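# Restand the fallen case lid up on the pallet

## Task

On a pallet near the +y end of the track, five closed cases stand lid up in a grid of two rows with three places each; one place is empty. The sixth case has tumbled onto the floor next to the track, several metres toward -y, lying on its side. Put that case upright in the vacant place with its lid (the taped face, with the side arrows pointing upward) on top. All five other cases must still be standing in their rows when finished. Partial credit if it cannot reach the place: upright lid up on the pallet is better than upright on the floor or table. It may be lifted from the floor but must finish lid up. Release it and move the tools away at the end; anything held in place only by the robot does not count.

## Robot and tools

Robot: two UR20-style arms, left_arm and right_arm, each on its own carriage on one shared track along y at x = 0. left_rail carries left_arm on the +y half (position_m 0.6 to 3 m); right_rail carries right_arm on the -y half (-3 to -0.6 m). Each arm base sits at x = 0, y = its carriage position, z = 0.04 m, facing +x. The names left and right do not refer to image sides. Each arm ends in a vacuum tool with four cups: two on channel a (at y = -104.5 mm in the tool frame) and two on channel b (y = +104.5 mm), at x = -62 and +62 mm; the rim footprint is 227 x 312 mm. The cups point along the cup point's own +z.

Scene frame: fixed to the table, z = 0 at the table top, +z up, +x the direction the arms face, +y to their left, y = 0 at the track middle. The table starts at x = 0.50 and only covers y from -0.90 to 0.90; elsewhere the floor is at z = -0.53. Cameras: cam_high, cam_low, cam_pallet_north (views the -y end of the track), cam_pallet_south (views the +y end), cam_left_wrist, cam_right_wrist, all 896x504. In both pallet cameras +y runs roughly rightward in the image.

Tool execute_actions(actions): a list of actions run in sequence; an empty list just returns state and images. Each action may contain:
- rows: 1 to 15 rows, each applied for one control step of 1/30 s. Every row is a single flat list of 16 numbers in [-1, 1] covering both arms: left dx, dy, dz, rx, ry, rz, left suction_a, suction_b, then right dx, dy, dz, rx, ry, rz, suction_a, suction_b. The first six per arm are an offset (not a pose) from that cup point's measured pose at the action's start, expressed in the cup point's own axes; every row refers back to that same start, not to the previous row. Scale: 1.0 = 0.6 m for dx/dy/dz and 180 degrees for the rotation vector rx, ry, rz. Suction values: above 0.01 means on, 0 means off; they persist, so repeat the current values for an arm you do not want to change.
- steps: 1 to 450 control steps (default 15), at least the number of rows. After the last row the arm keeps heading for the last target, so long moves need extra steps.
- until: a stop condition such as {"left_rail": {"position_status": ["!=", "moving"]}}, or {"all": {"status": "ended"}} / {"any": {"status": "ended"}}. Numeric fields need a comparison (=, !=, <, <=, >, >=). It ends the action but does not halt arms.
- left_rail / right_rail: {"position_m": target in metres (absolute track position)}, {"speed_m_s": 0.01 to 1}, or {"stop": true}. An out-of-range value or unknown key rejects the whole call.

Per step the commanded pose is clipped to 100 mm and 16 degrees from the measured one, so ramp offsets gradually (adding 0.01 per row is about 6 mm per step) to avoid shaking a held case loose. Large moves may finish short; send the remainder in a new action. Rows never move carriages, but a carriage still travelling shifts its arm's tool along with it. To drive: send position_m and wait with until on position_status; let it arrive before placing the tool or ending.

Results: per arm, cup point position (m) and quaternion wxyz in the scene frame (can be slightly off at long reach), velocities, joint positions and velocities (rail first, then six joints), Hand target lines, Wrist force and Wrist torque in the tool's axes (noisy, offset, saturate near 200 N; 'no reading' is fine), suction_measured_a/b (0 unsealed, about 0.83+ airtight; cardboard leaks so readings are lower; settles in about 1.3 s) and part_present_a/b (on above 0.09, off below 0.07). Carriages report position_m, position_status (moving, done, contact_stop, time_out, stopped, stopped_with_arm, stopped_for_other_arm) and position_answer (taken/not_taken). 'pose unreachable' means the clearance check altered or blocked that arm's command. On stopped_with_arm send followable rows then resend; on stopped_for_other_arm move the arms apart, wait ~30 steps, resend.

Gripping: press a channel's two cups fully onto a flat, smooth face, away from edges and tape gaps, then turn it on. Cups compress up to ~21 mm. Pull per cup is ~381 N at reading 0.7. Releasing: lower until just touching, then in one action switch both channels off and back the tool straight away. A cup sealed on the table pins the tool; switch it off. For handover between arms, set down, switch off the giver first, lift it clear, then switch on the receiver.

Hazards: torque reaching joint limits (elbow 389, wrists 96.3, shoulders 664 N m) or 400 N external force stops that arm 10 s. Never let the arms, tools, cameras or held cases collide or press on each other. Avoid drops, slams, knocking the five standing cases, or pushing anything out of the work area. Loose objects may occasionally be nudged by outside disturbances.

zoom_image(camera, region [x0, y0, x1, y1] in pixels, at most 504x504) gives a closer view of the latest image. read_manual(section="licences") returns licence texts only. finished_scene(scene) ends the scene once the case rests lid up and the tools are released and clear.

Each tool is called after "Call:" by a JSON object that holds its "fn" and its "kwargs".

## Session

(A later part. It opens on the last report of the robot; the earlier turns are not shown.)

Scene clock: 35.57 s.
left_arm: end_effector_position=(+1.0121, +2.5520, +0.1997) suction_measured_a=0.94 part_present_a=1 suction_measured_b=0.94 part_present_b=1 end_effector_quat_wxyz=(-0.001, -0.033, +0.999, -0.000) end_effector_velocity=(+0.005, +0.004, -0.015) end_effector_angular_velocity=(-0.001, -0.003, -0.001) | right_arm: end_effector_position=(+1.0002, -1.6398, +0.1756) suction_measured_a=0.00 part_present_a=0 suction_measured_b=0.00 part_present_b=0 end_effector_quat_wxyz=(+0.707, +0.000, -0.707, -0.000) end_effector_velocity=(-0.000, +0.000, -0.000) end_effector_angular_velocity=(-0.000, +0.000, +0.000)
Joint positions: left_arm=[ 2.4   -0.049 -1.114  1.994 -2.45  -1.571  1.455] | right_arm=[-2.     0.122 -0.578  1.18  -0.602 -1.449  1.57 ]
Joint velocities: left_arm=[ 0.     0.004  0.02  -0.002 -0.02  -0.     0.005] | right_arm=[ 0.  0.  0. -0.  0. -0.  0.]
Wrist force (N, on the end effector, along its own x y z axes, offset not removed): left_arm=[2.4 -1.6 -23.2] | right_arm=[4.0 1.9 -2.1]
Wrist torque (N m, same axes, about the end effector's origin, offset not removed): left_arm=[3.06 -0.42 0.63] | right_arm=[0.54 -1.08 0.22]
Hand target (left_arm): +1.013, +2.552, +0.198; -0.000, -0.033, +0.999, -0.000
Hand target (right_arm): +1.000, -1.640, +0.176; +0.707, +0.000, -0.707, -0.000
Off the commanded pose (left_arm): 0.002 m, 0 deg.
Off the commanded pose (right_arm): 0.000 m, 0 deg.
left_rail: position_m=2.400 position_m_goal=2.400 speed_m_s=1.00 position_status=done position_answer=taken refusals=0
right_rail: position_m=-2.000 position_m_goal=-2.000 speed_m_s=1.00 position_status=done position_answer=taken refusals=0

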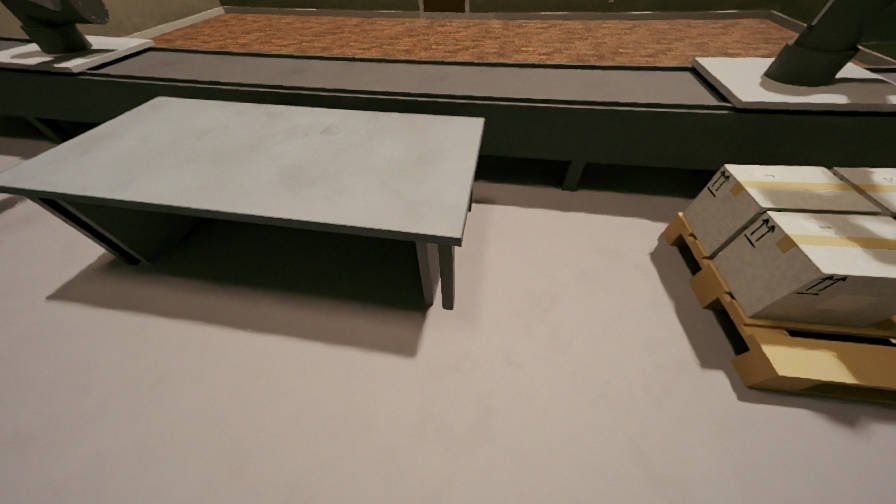

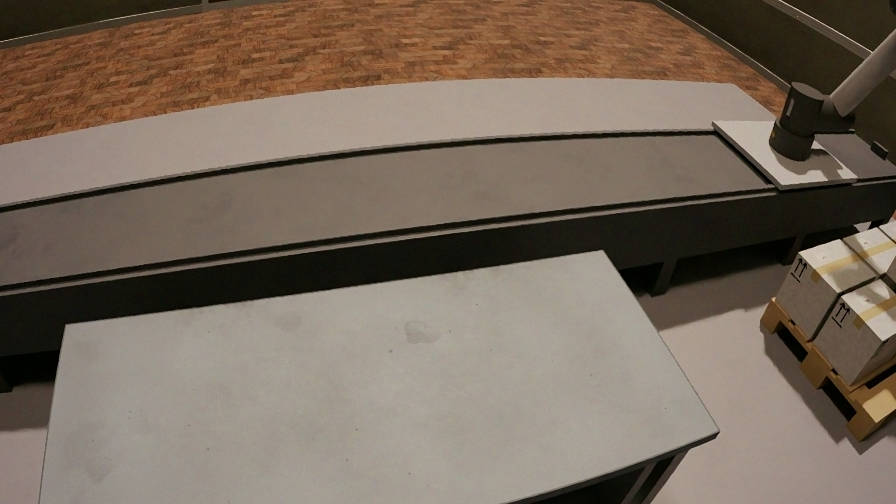

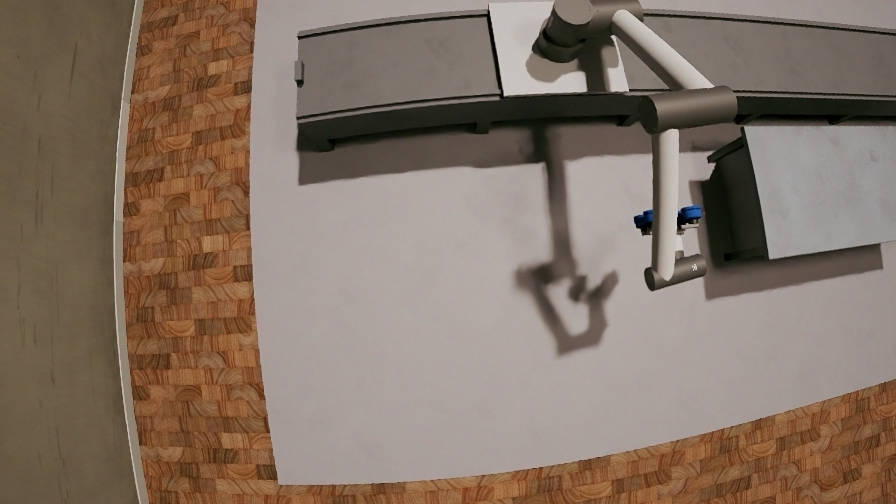

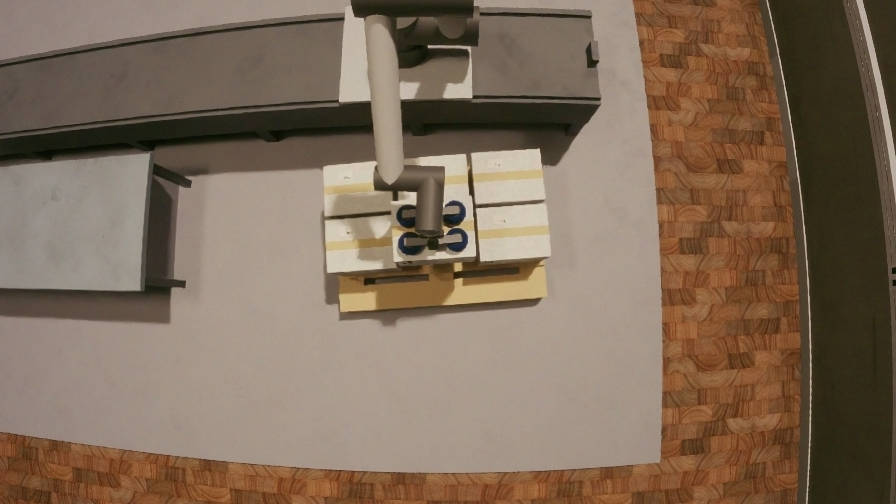

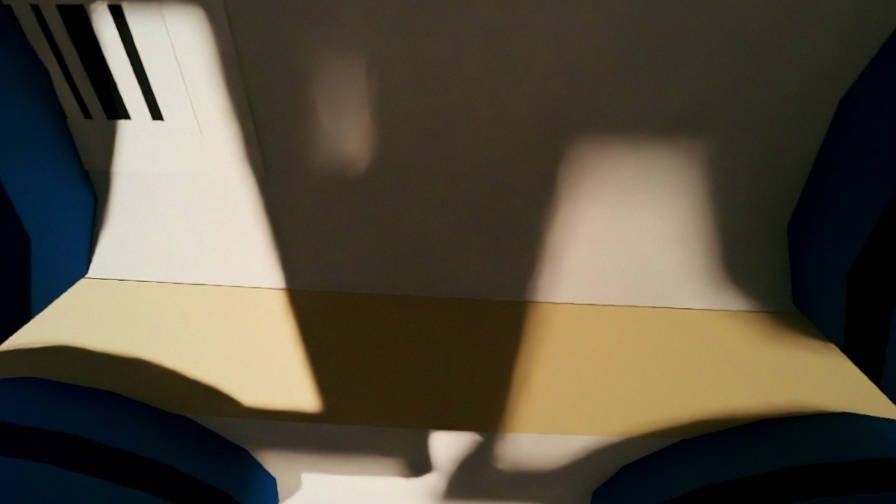

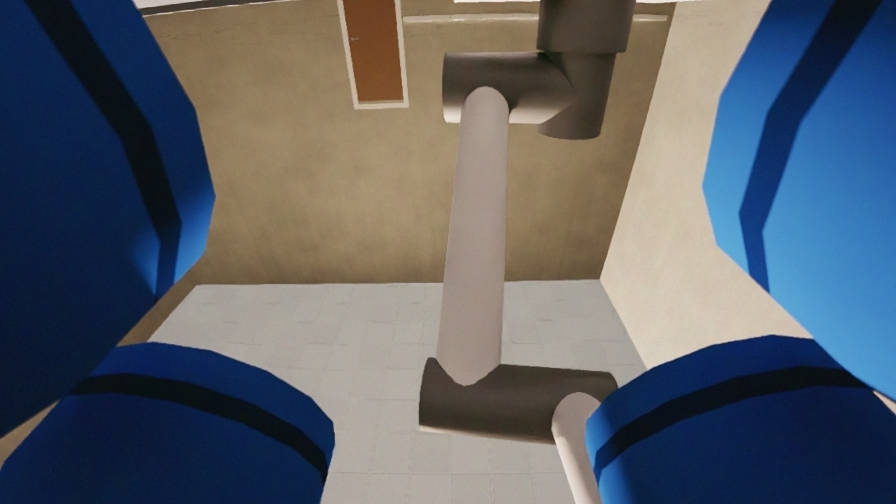

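Call:
{"fn": "execute_actions", "kwargs": {"actions": [{"rows":[
[-0.001,0.001,0.01,0,0,0,1,1, 0,0,0,0,0,0,0,0],
[-0.001,0.001,0.02,0,0,0,1,1, 0,0,0,0,0,0,0,0],
[-0.001,0.001,0.035,0,0,0,1,1, 0,0,0,0,0,0,0,0],
[-0.001,0.001,0.055,0,0,0,1,1, 0,0,0,0,0,0,0,0],
[-0.001,0.001,0.08,0,0,0,1,1, 0,0,0,0,0,0,0,0],
[-0.001,0.001,0.11,0,0,0,1,1, 0,0,0,0,0,0,0,0],
[-0.001,0.001,0.14,0,0,0,1,1, 0,0,0,0,0,0,0,0],
[-0.001,0.001,0.175,0,0,0,1,1, 0,0,0,0,0,0,0,0],
[-0.001,0.001,0.21,0,0,0,1,1, 0,0,0,0,0,0,0,0],
[-0.001,0.001,0.25,0,0,0,1,1, 0,0,0,0,0,0,0,0],
[-0.001,0.001,0.29,0,0,0,1,1, 0,0,0,0,0,0,0,0],
[-0.001,0.001,0.33,0,0,0,1,1, 0,0,0,0,0,0,0,0],
[-0.001,0.001,0.38,0,0,0,1,1, 0,0,0,0,0,0,0,0],
[-0.001,0.001,0.43,0,0,0,1,1, 0,0,0,0,0,0,0,0],
[-0.001,0.001,0.49,0,0,0,1,1, 0,0,0,0,0,0,0,0]
],"steps":36}]}}

Call:
{"fn": "zoom_image", "kwargs": {"camera": "cam_pallet_south", "region": [310, 130, 570, 330]}}

Scene clock: 37.37 s.
left_arm: end_effector_position=(+1.0123, +2.5529, -0.0928) suction_measured_a=0.94 part_present_a=1 suction_measured_b=0.94 part_present_b=1 end_effector_quat_wxyz=(-0.001, -0.033, +0.999, -0.000) end_effector_velocity=(+0.003, +0.000, -0.010) end_effector_angular_velocity=(+0.000, -0.002, +0.000) | right_arm: end_effector_position=(+1.0002, -1.6398, +0.1756) suction_measured_a=0.00 part_present_a=0 suction_measured_b=0.00 part_present_b=0 end_effector_quat_wxyz=(+0.707, +0.000, -0.707, -0.000) end_effector_velocity=(-0.000, -0.000, -0.000) end_effector_angular_velocity=(-0.000, +0.000, +0.000)
Joint positions: left_arm=[ 2.4   -0.048 -0.785  2.027 -2.812 -1.571  1.456] | right_arm=[-2.     0.122 -0.578  1.18  -0.602 -1.449  1.57 ]
Joint velocities: left_arm=[ 0.     0.     0.013 -0.005 -0.01   0.     0.   ] | right_arm=[ 0. -0.  0. -0.  0. -0.  0.]
Wrist force (N, on the end effector, along its own x y z axes, offset not removed): left_arm=[3.9 -2.2 -22.8] | right_arm=[0.3 0.0 -1.0]
Wrist torque (N m, same axes, about the end effector's origin, offset not removed): left_arm=[3.02 -0.50 0.68] | right_arm=[0.23 -0.39 0.34]
Hand target (left_arm): +1.013, +2.553, -0.094; -0.001, -0.033, +0.999, -0.000
Hand target (right_arm): +1.000, -1.640, +0.176; +0.707, +0.000, -0.707, -0.000
Off the commanded pose (left_arm): 0.002 m, 0 deg.
Off the commanded pose (right_arm): 0.000 m, 0 deg.
left_rail: position_m=2.400 position_m_goal=2.400 speed_m_s=1.00 position_status=done position_answer=taken refusals=0
right_rail: position_m=-2.000 position_m_goal=-2.000 speed_m_s=1.00 position_status=done position_answer=taken refusals=0

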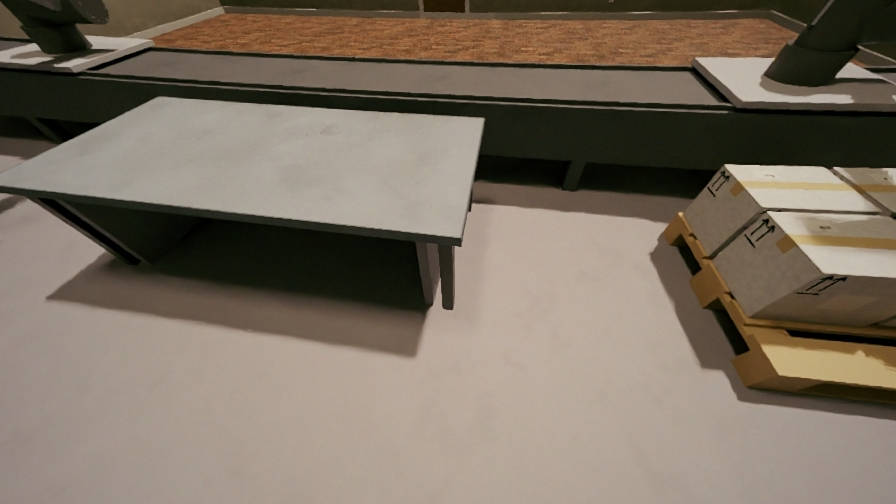

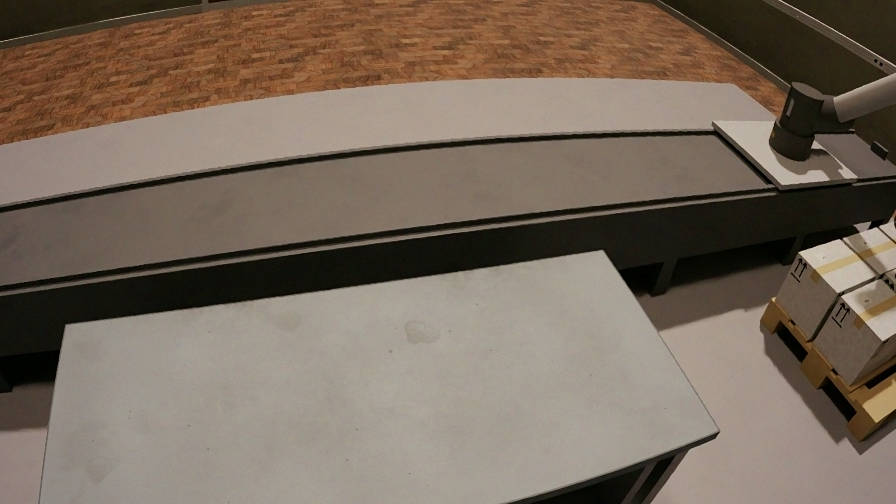

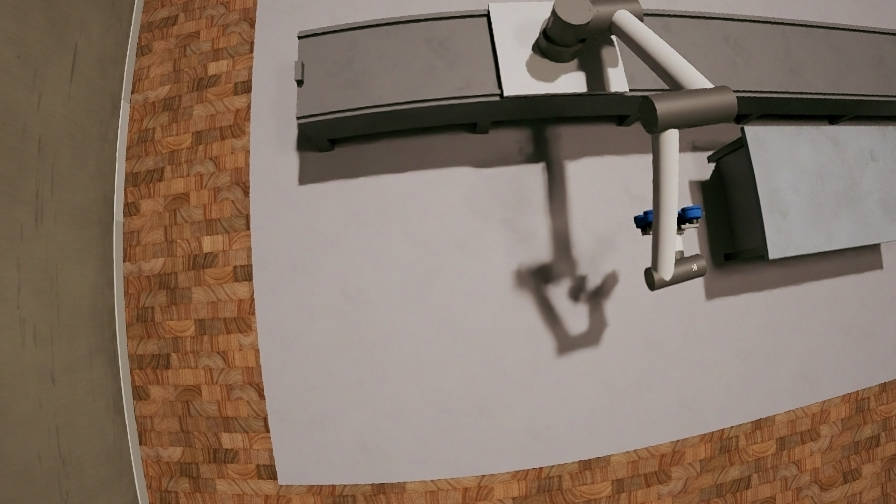

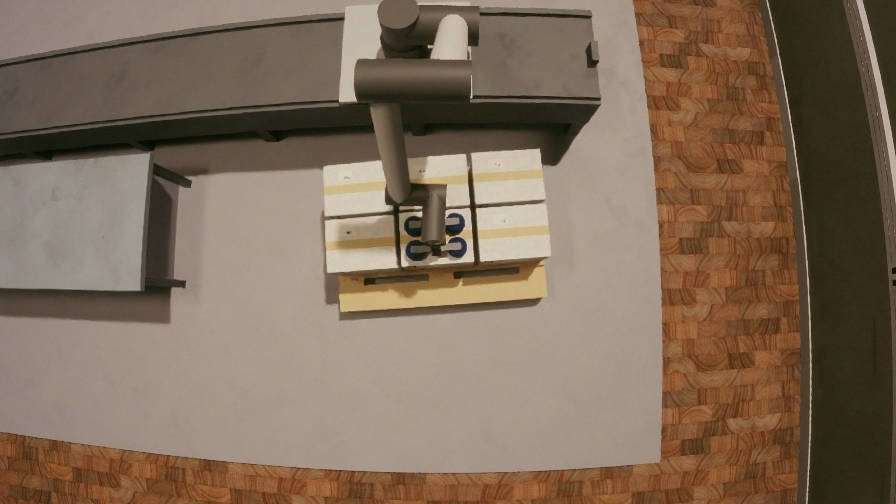

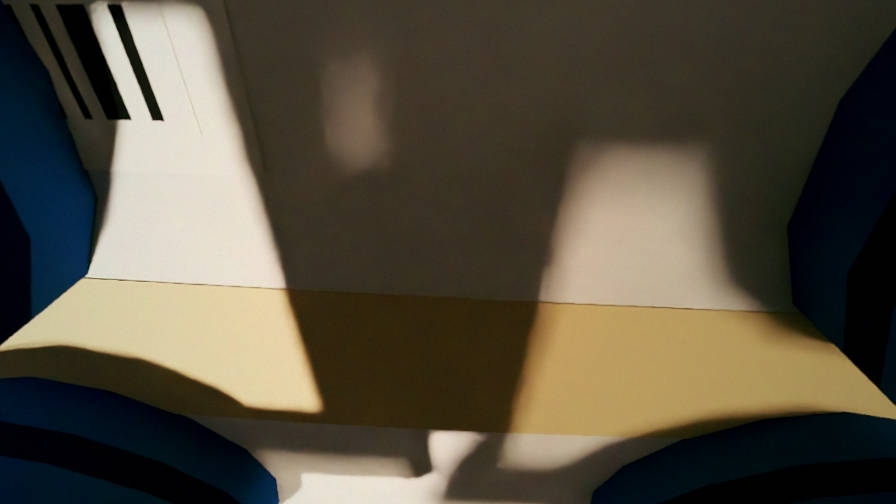

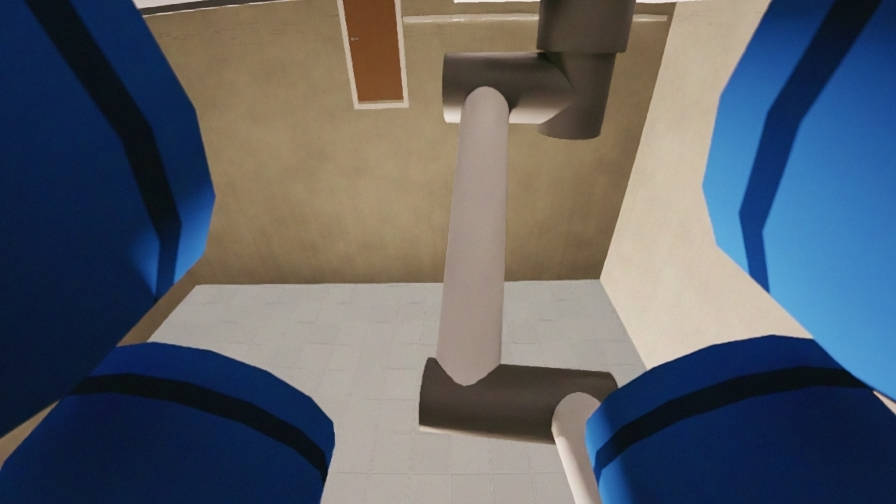

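Region (310, 130, 570, 330) of cam_pallet_south's 896x504 image, scaled by 1.938, with more detail than that image has; it fills the top 388 rows of this view, and the rest is white.

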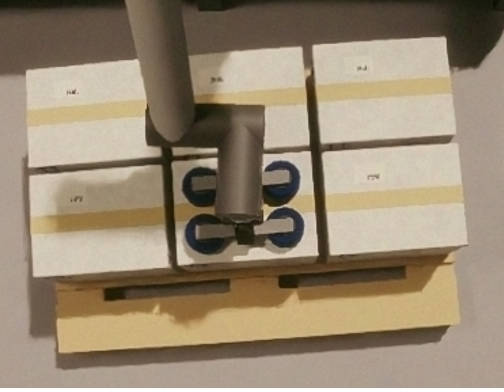

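Call:
{"fn": "execute_actions", "kwargs": {"actions": [{"rows":[
[0,0,0.005,0,0,0,1,1, 0,0,0,0,0,0,0,0],
[0,0,0.009,0,0,0,1,1, 0,0,0,0,0,0,0,0],
[0,0,0.013,0,0,0,1,1, 0,0,0,0,0,0,0,0],
[0,0,0.017,0,0,0,1,1, 0,0,0,0,0,0,0,0],
[0,0,0.021,0,0,0,1,1, 0,0,0,0,0,0,0,0]
],"steps":12}]}}

Scene clock: 38.00 s.
left_arm: end_effector_position=(+1.0123, +2.5530, -0.1040) suction_measured_a=0.94 part_present_a=1 suction_measured_b=0.94 part_present_b=1 end_effector_quat_wxyz=(-0.001, -0.033, +0.999, -0.000) end_effector_velocity=(+0.000, -0.000, -0.011) end_effector_angular_velocity=(-0.000, -0.000, +0.000) | right_arm: end_effector_position=(+1.0002, -1.6398, +0.1756) suction_measured_a=0.00 part_present_a=0 suction_measured_b=0.00 part_present_b=0 end_effector_quat_wxyz=(+0.707, +0.000, -0.707, -0.000) end_effector_velocity=(+0.000, +0.000, -0.000) end_effector_angular_velocity=(+0.000, -0.000, -0.000)
Joint positions: left_arm=[ 2.4   -0.048 -0.771  2.026 -2.824 -1.571  1.456] | right_arm=[-2.     0.122 -0.578  1.18  -0.602 -1.449  1.57 ]
Joint velocities: left_arm=[ 0.     0.     0.013 -0.002 -0.012  0.    -0.   ] | right_arm=[ 0. -0.  0.  0. -0.  0. -0.]
Wrist force (N, on the end effector, along its own x y z axes, offset not removed): left_arm=[2.1 -0.4 -24.2] | right_arm=[-0.1 0.4 -2.1]
Wrist torque (N m, same axes, about the end effector's origin, offset not removed): left_arm=[3.43 -0.18 0.62] | right_arm=[0.20 -0.34 0.19]
Hand target (left_arm): +1.012, +2.553, -0.105; -0.001, -0.033, +0.999, -0.000
Hand target (right_arm): +1.000, -1.640, +0.176; +0.707, +0.000, -0.707, -0.000
Off the commanded pose (left_arm): 0.001 m, 0 deg.
Off the commanded pose (right_arm): 0.000 m, 0 deg.
left_rail: position_m=2.400 position_m_goal=2.400 speed_m_s=1.00 position_status=done position_answer=taken refusals=0
right_rail: position_m=-2.000 position_m_goal=-2.000 speed_m_s=1.00 position_status=done position_answer=taken refusals=0

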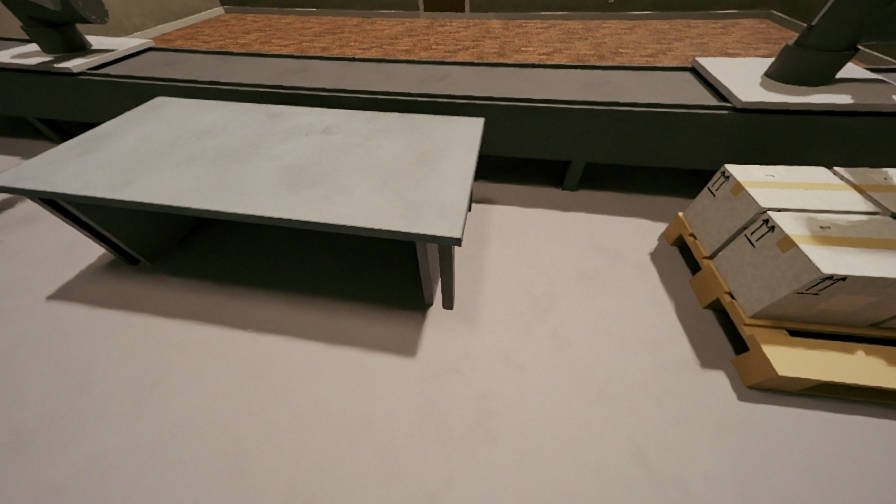

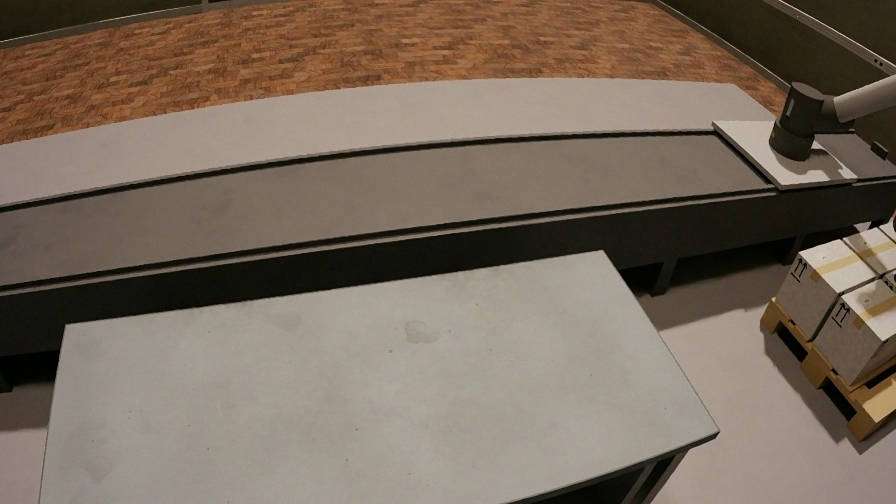

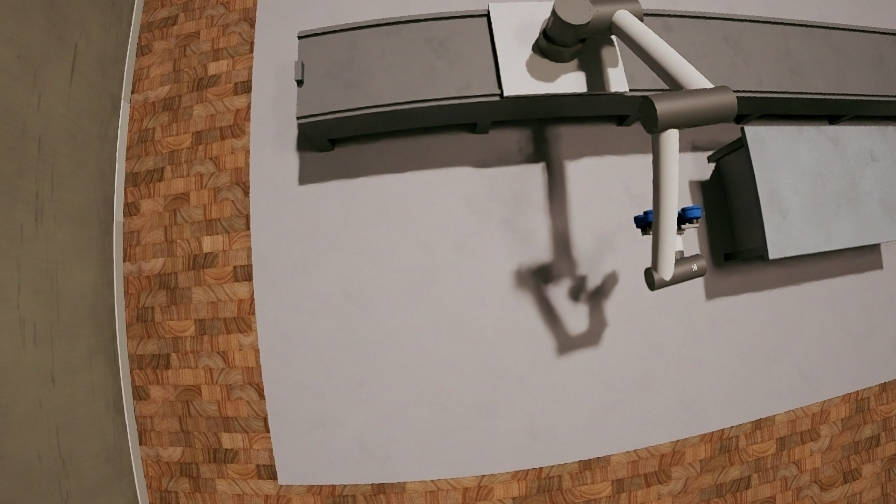

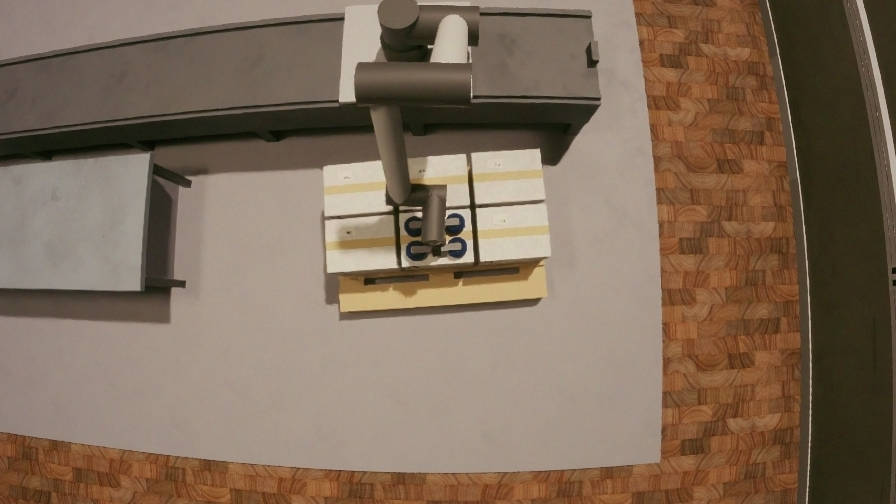

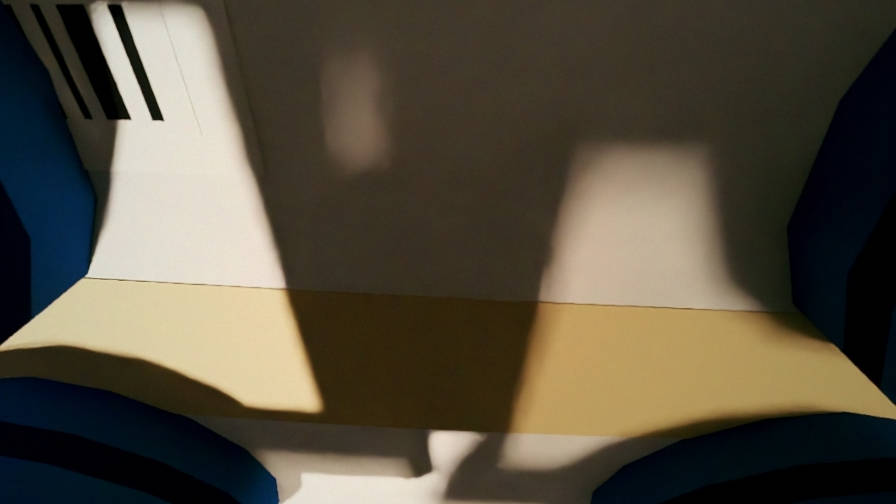

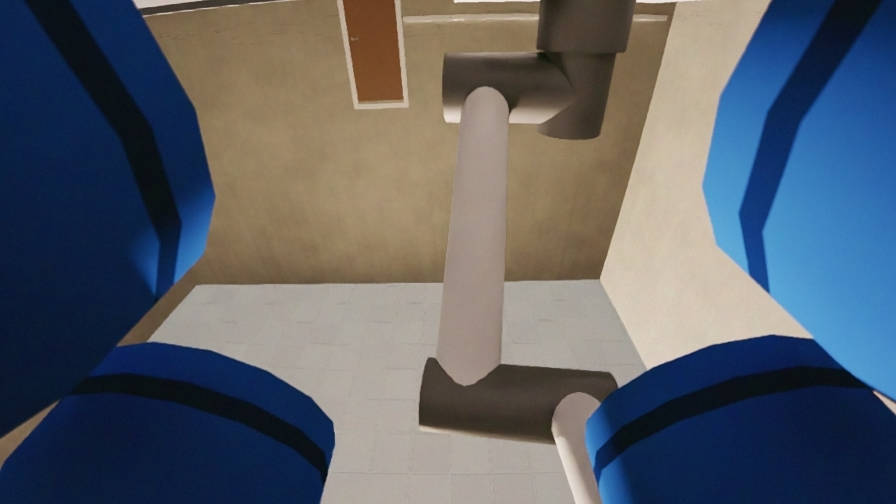

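Call:
{"fn": "execute_actions", "kwargs": {"actions": [{"rows":[
[0,0,0.005,0,0,0,1,1, 0,0,0,0,0,0,0,0],
[0,0,0.008,0,0,0,1,1, 0,0,0,0,0,0,0,0]
],"steps":10}]}}

Scene clock: 38.47 s.
left_arm: end_effector_position=(+1.0123, +2.5530, -0.1084) suction_measured_a=0.94 part_present_a=1 suction_measured_b=0.94 part_present_b=1 end_effector_quat_wxyz=(-0.001, -0.033, +0.999, -0.000) end_effector_velocity=(+0.000, -0.000, -0.004) end_effector_angular_velocity=(-0.000, -0.000, +0.000) | right_arm: end_effector_position=(+1.0002, -1.6398, +0.1756) suction_measured_a=0.00 part_present_a=0 suction_measured_b=0.00 part_present_b=0 end_effector_quat_wxyz=(+0.707, +0.000, -0.707, -0.000) end_effector_velocity=(-0.000, -0.000, -0.000) end_effector_angular_velocity=(-0.000, +0.000, -0.000)
Joint positions: left_arm=[ 2.4   -0.048 -0.766  2.025 -2.829 -1.571  1.456] | right_arm=[-2.     0.122 -0.578  1.18  -0.602 -1.449  1.57 ]
Joint velocities: left_arm=[ 0.     0.     0.005 -0.001 -0.004 -0.    -0.   ] | right_arm=[ 0. -0.  0.  0. -0.  0.  0.]
Wrist force (N, on the end effector, along its own x y z axes, offset not removed): left_arm=[5.7 -2.5 -24.0] | right_arm=[4.5 2.4 2.7]
Wrist torque (N m, same axes, about the end effector's origin, offset not removed): left_arm=[2.93 -0.67 0.62] | right_arm=[0.71 -1.08 0.38]
Hand target (left_arm): +1.012, +2.553, -0.109; -0.001, -0.033, +0.999, -0.000
Hand target (right_arm): +1.000, -1.640, +0.176; +0.707, +0.000, -0.707, -0.000
Off the commanded pose (left_arm): 0.000 m, 0 deg.
Off the commanded pose (right_arm): 0.000 m, 0 deg.
left_rail: position_m=2.400 position_m_goal=2.400 speed_m_s=1.00 position_status=done position_answer=taken refusals=0
right_rail: position_m=-2.000 position_m_goal=-2.000 speed_m_s=1.00 position_status=done position_answer=taken refusals=0

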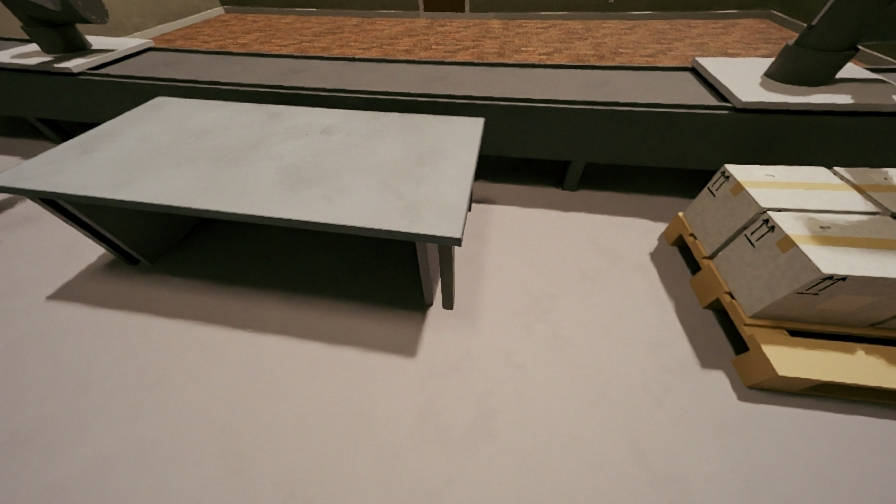

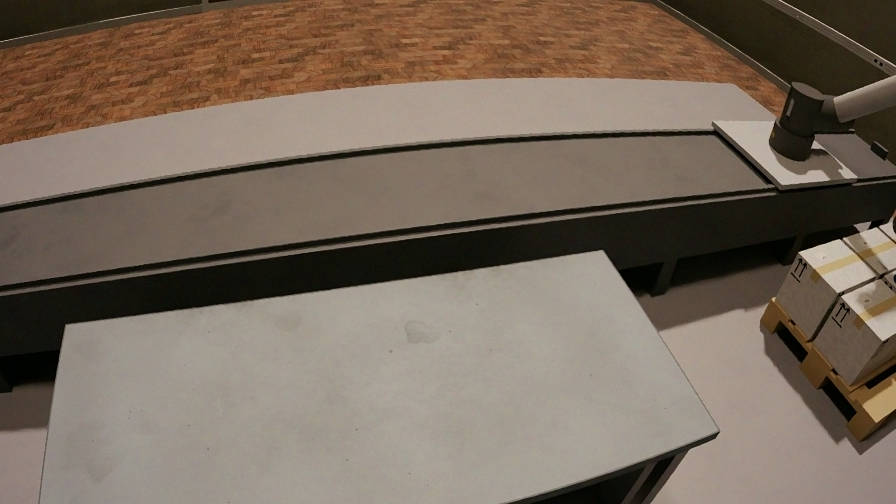

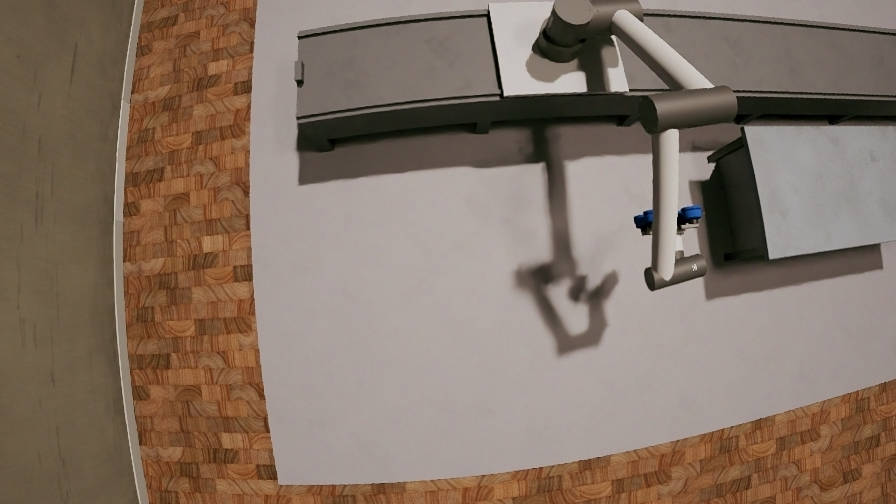

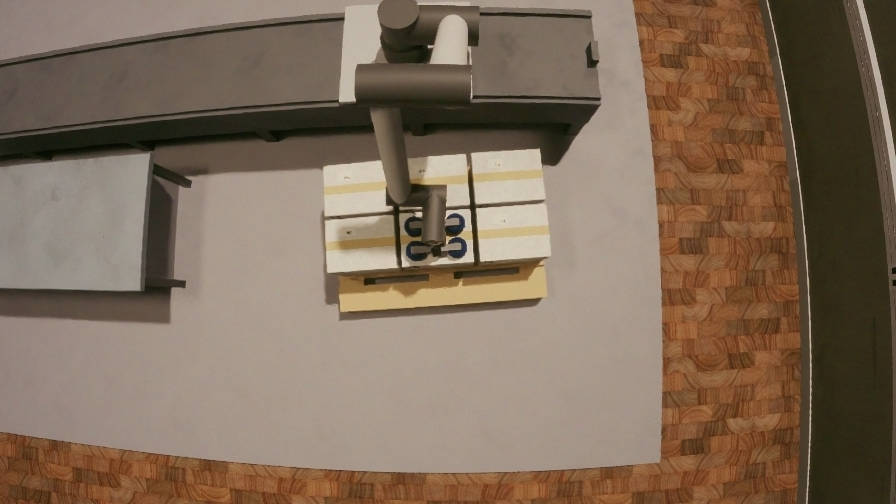

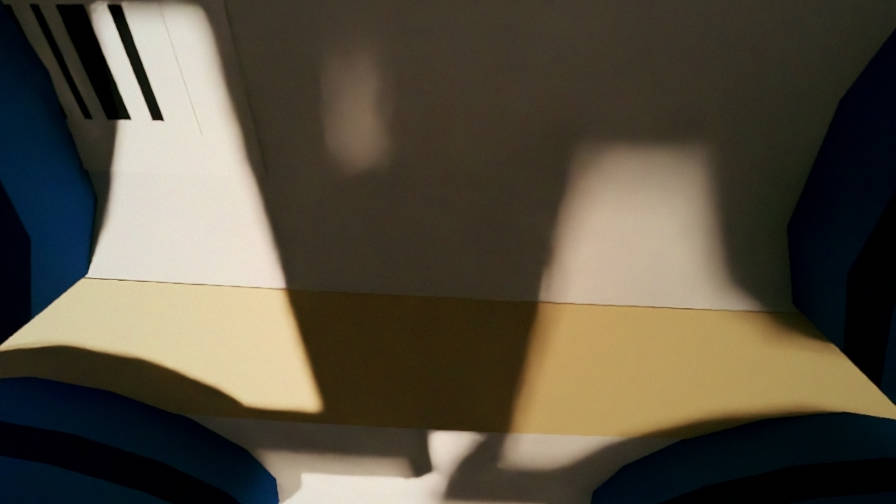

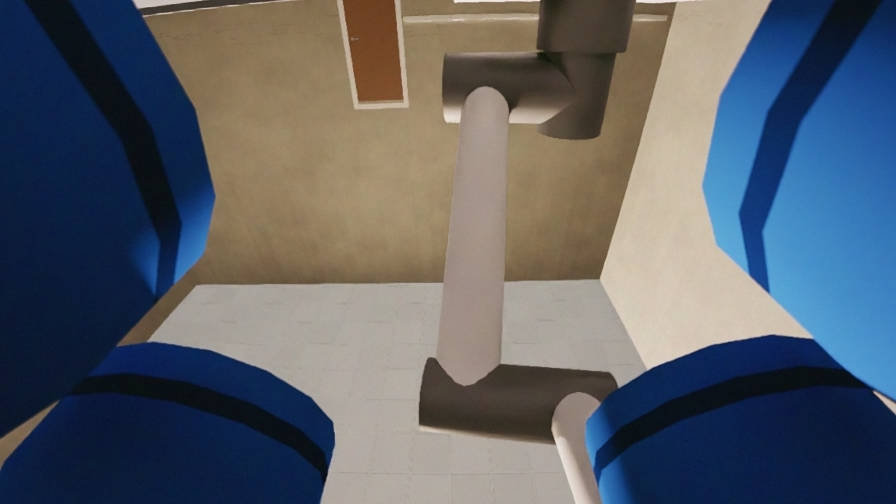

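Call:
{"fn": "execute_actions", "kwargs": {"actions": [{"rows":[
[0,0,0.003,0,0,0,1,1, 0,0,0,0,0,0,0,0],
[0,0,0.0055,0,0,0,1,1, 0,0,0,0,0,0,0,0]
],"steps":10}]}}

Scene clock: 38.93 s.
left_arm: end_effector_position=(+1.0123, +2.5530, -0.1113) suction_measured_a=0.94 part_present_a=1 suction_measured_b=0.94 part_present_b=1 end_effector_quat_wxyz=(-0.001, -0.033, +0.999, -0.000) end_effector_velocity=(+0.000, -0.000, -0.003) end_effector_angular_velocity=(-0.000, -0.000, +0.000) | right_arm: end_effector_position=(+1.0002, -1.6398, +0.1756) suction_measured_a=0.00 part_present_a=0 suction_measured_b=0.00 part_present_b=0 end_effector_quat_wxyz=(+0.707, +0.000, -0.707, -0.000) end_effector_velocity=(+0.000, -0.000, -0.000) end_effector_angular_velocity=(-0.000, +0.000, -0.000)
Joint positions: left_arm=[ 2.4   -0.048 -0.762  2.024 -2.832 -1.571  1.456] | right_arm=[-2.     0.122 -0.578  1.18  -0.602 -1.449  1.57 ]
Joint velocities: left_arm=[ 0.    -0.     0.004 -0.001 -0.003 -0.    -0.   ] | right_arm=[ 0. -0.  0.  0. -0.  0.  0.]
Wrist force (N, on the end effector, along its own x y z axes, offset not removed): left_arm=[1.8 -1.1 -23.4] | right_arm=[2.0 1.4 3.0]
Wrist torque (N m, same axes, about the end effector's origin, offset not removed): left_arm=[3.14 -0.11 0.60] | right_arm=[0.39 -0.59 0.26]
Hand target (left_arm): +1.012, +2.553, -0.112; -0.001, -0.033, +0.999, -0.000
Hand target (right_arm): +1.000, -1.640, +0.176; +0.707, +0.000, -0.707, -0.000
Off the commanded pose (left_arm): 0.000 m, 0 deg.
Off the commanded pose (right_arm): 0.000 m, 0 deg.
left_rail: position_m=2.400 position_m_goal=2.400 speed_m_s=1.00 position_status=done position_answer=taken refusals=0
right_rail: position_m=-2.000 position_m_goal=-2.000 speed_m_s=1.00 position_status=done position_answer=taken refusals=0

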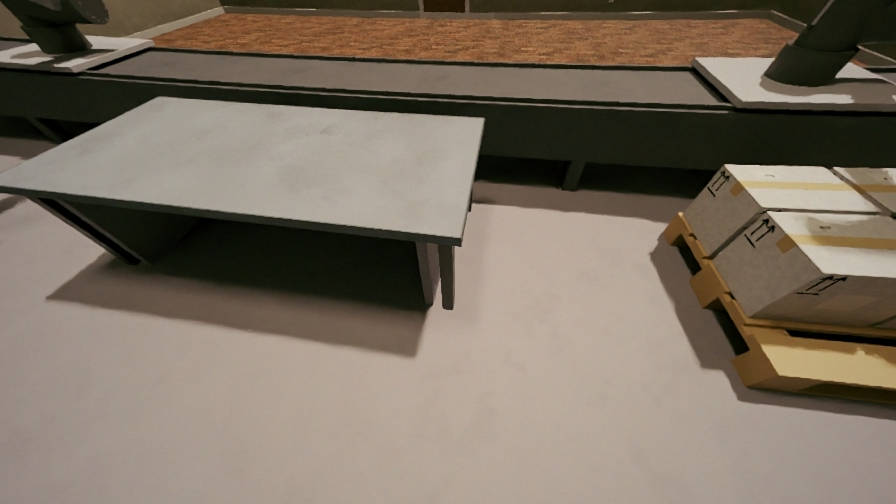

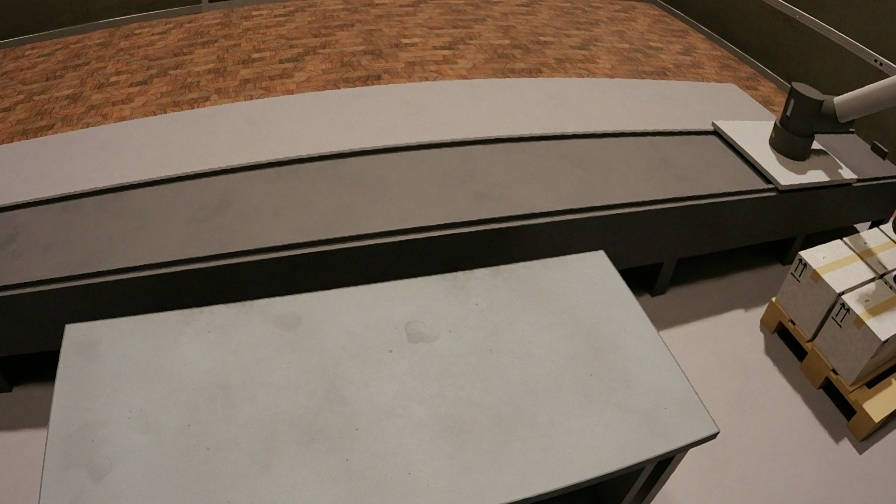

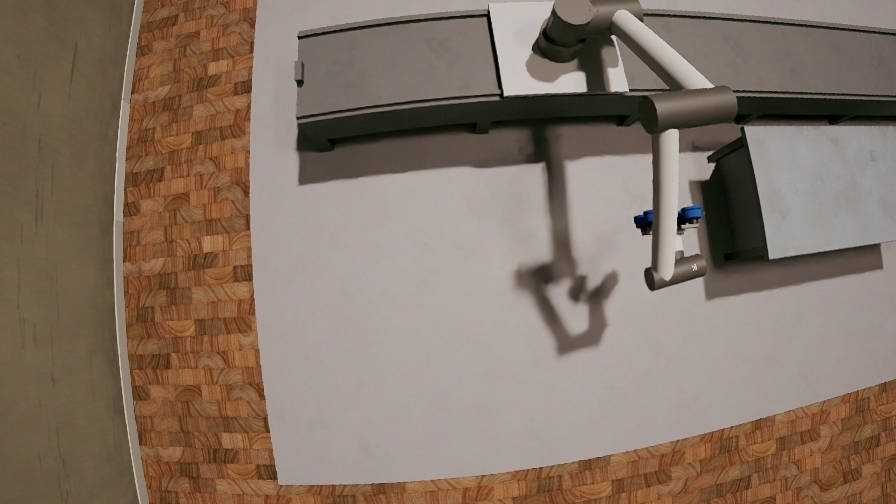

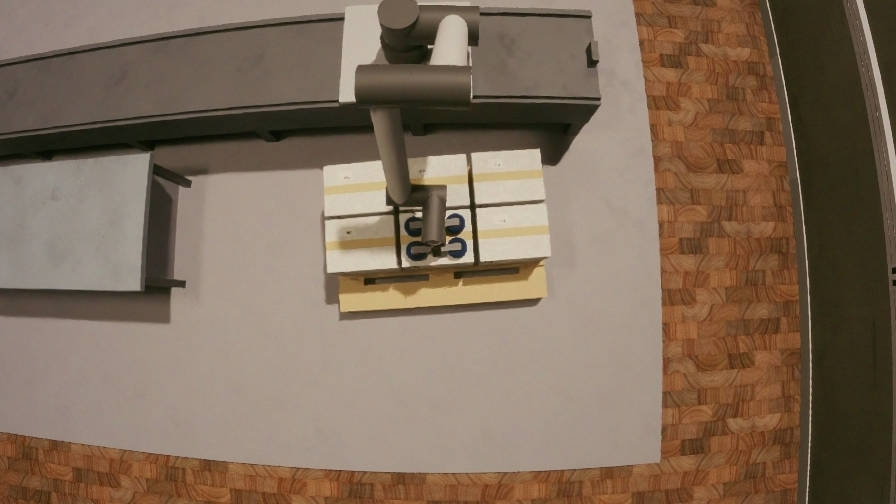

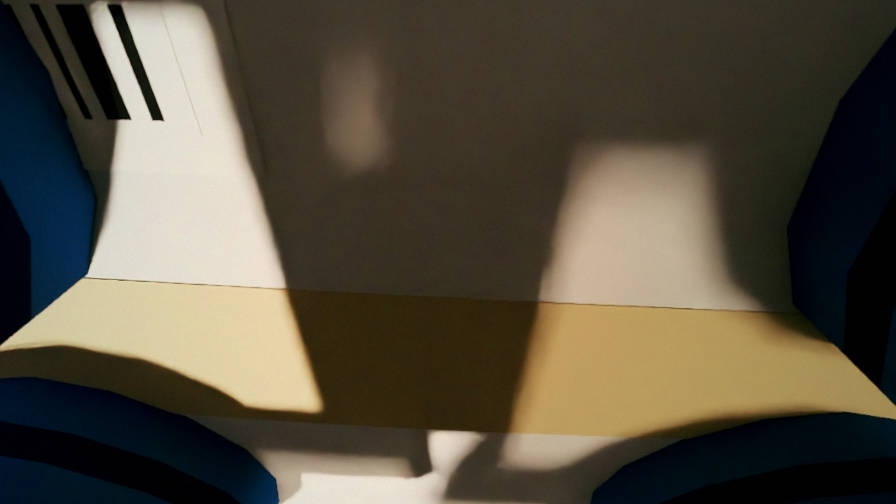

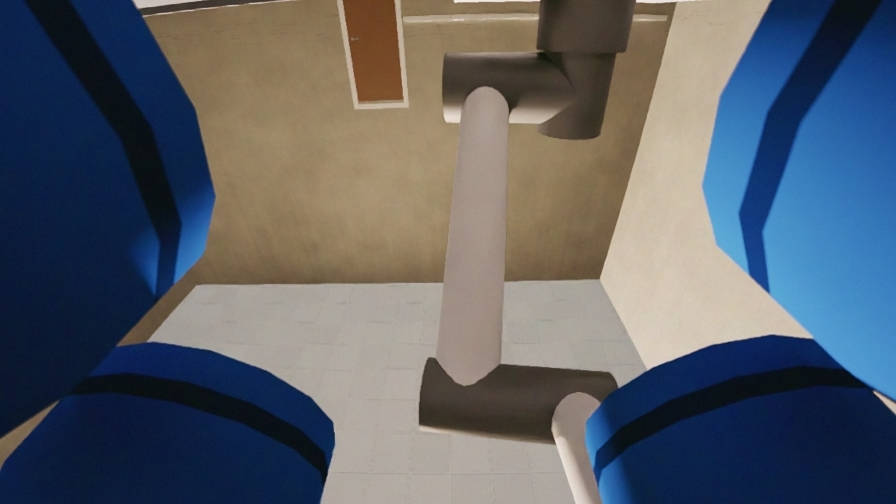

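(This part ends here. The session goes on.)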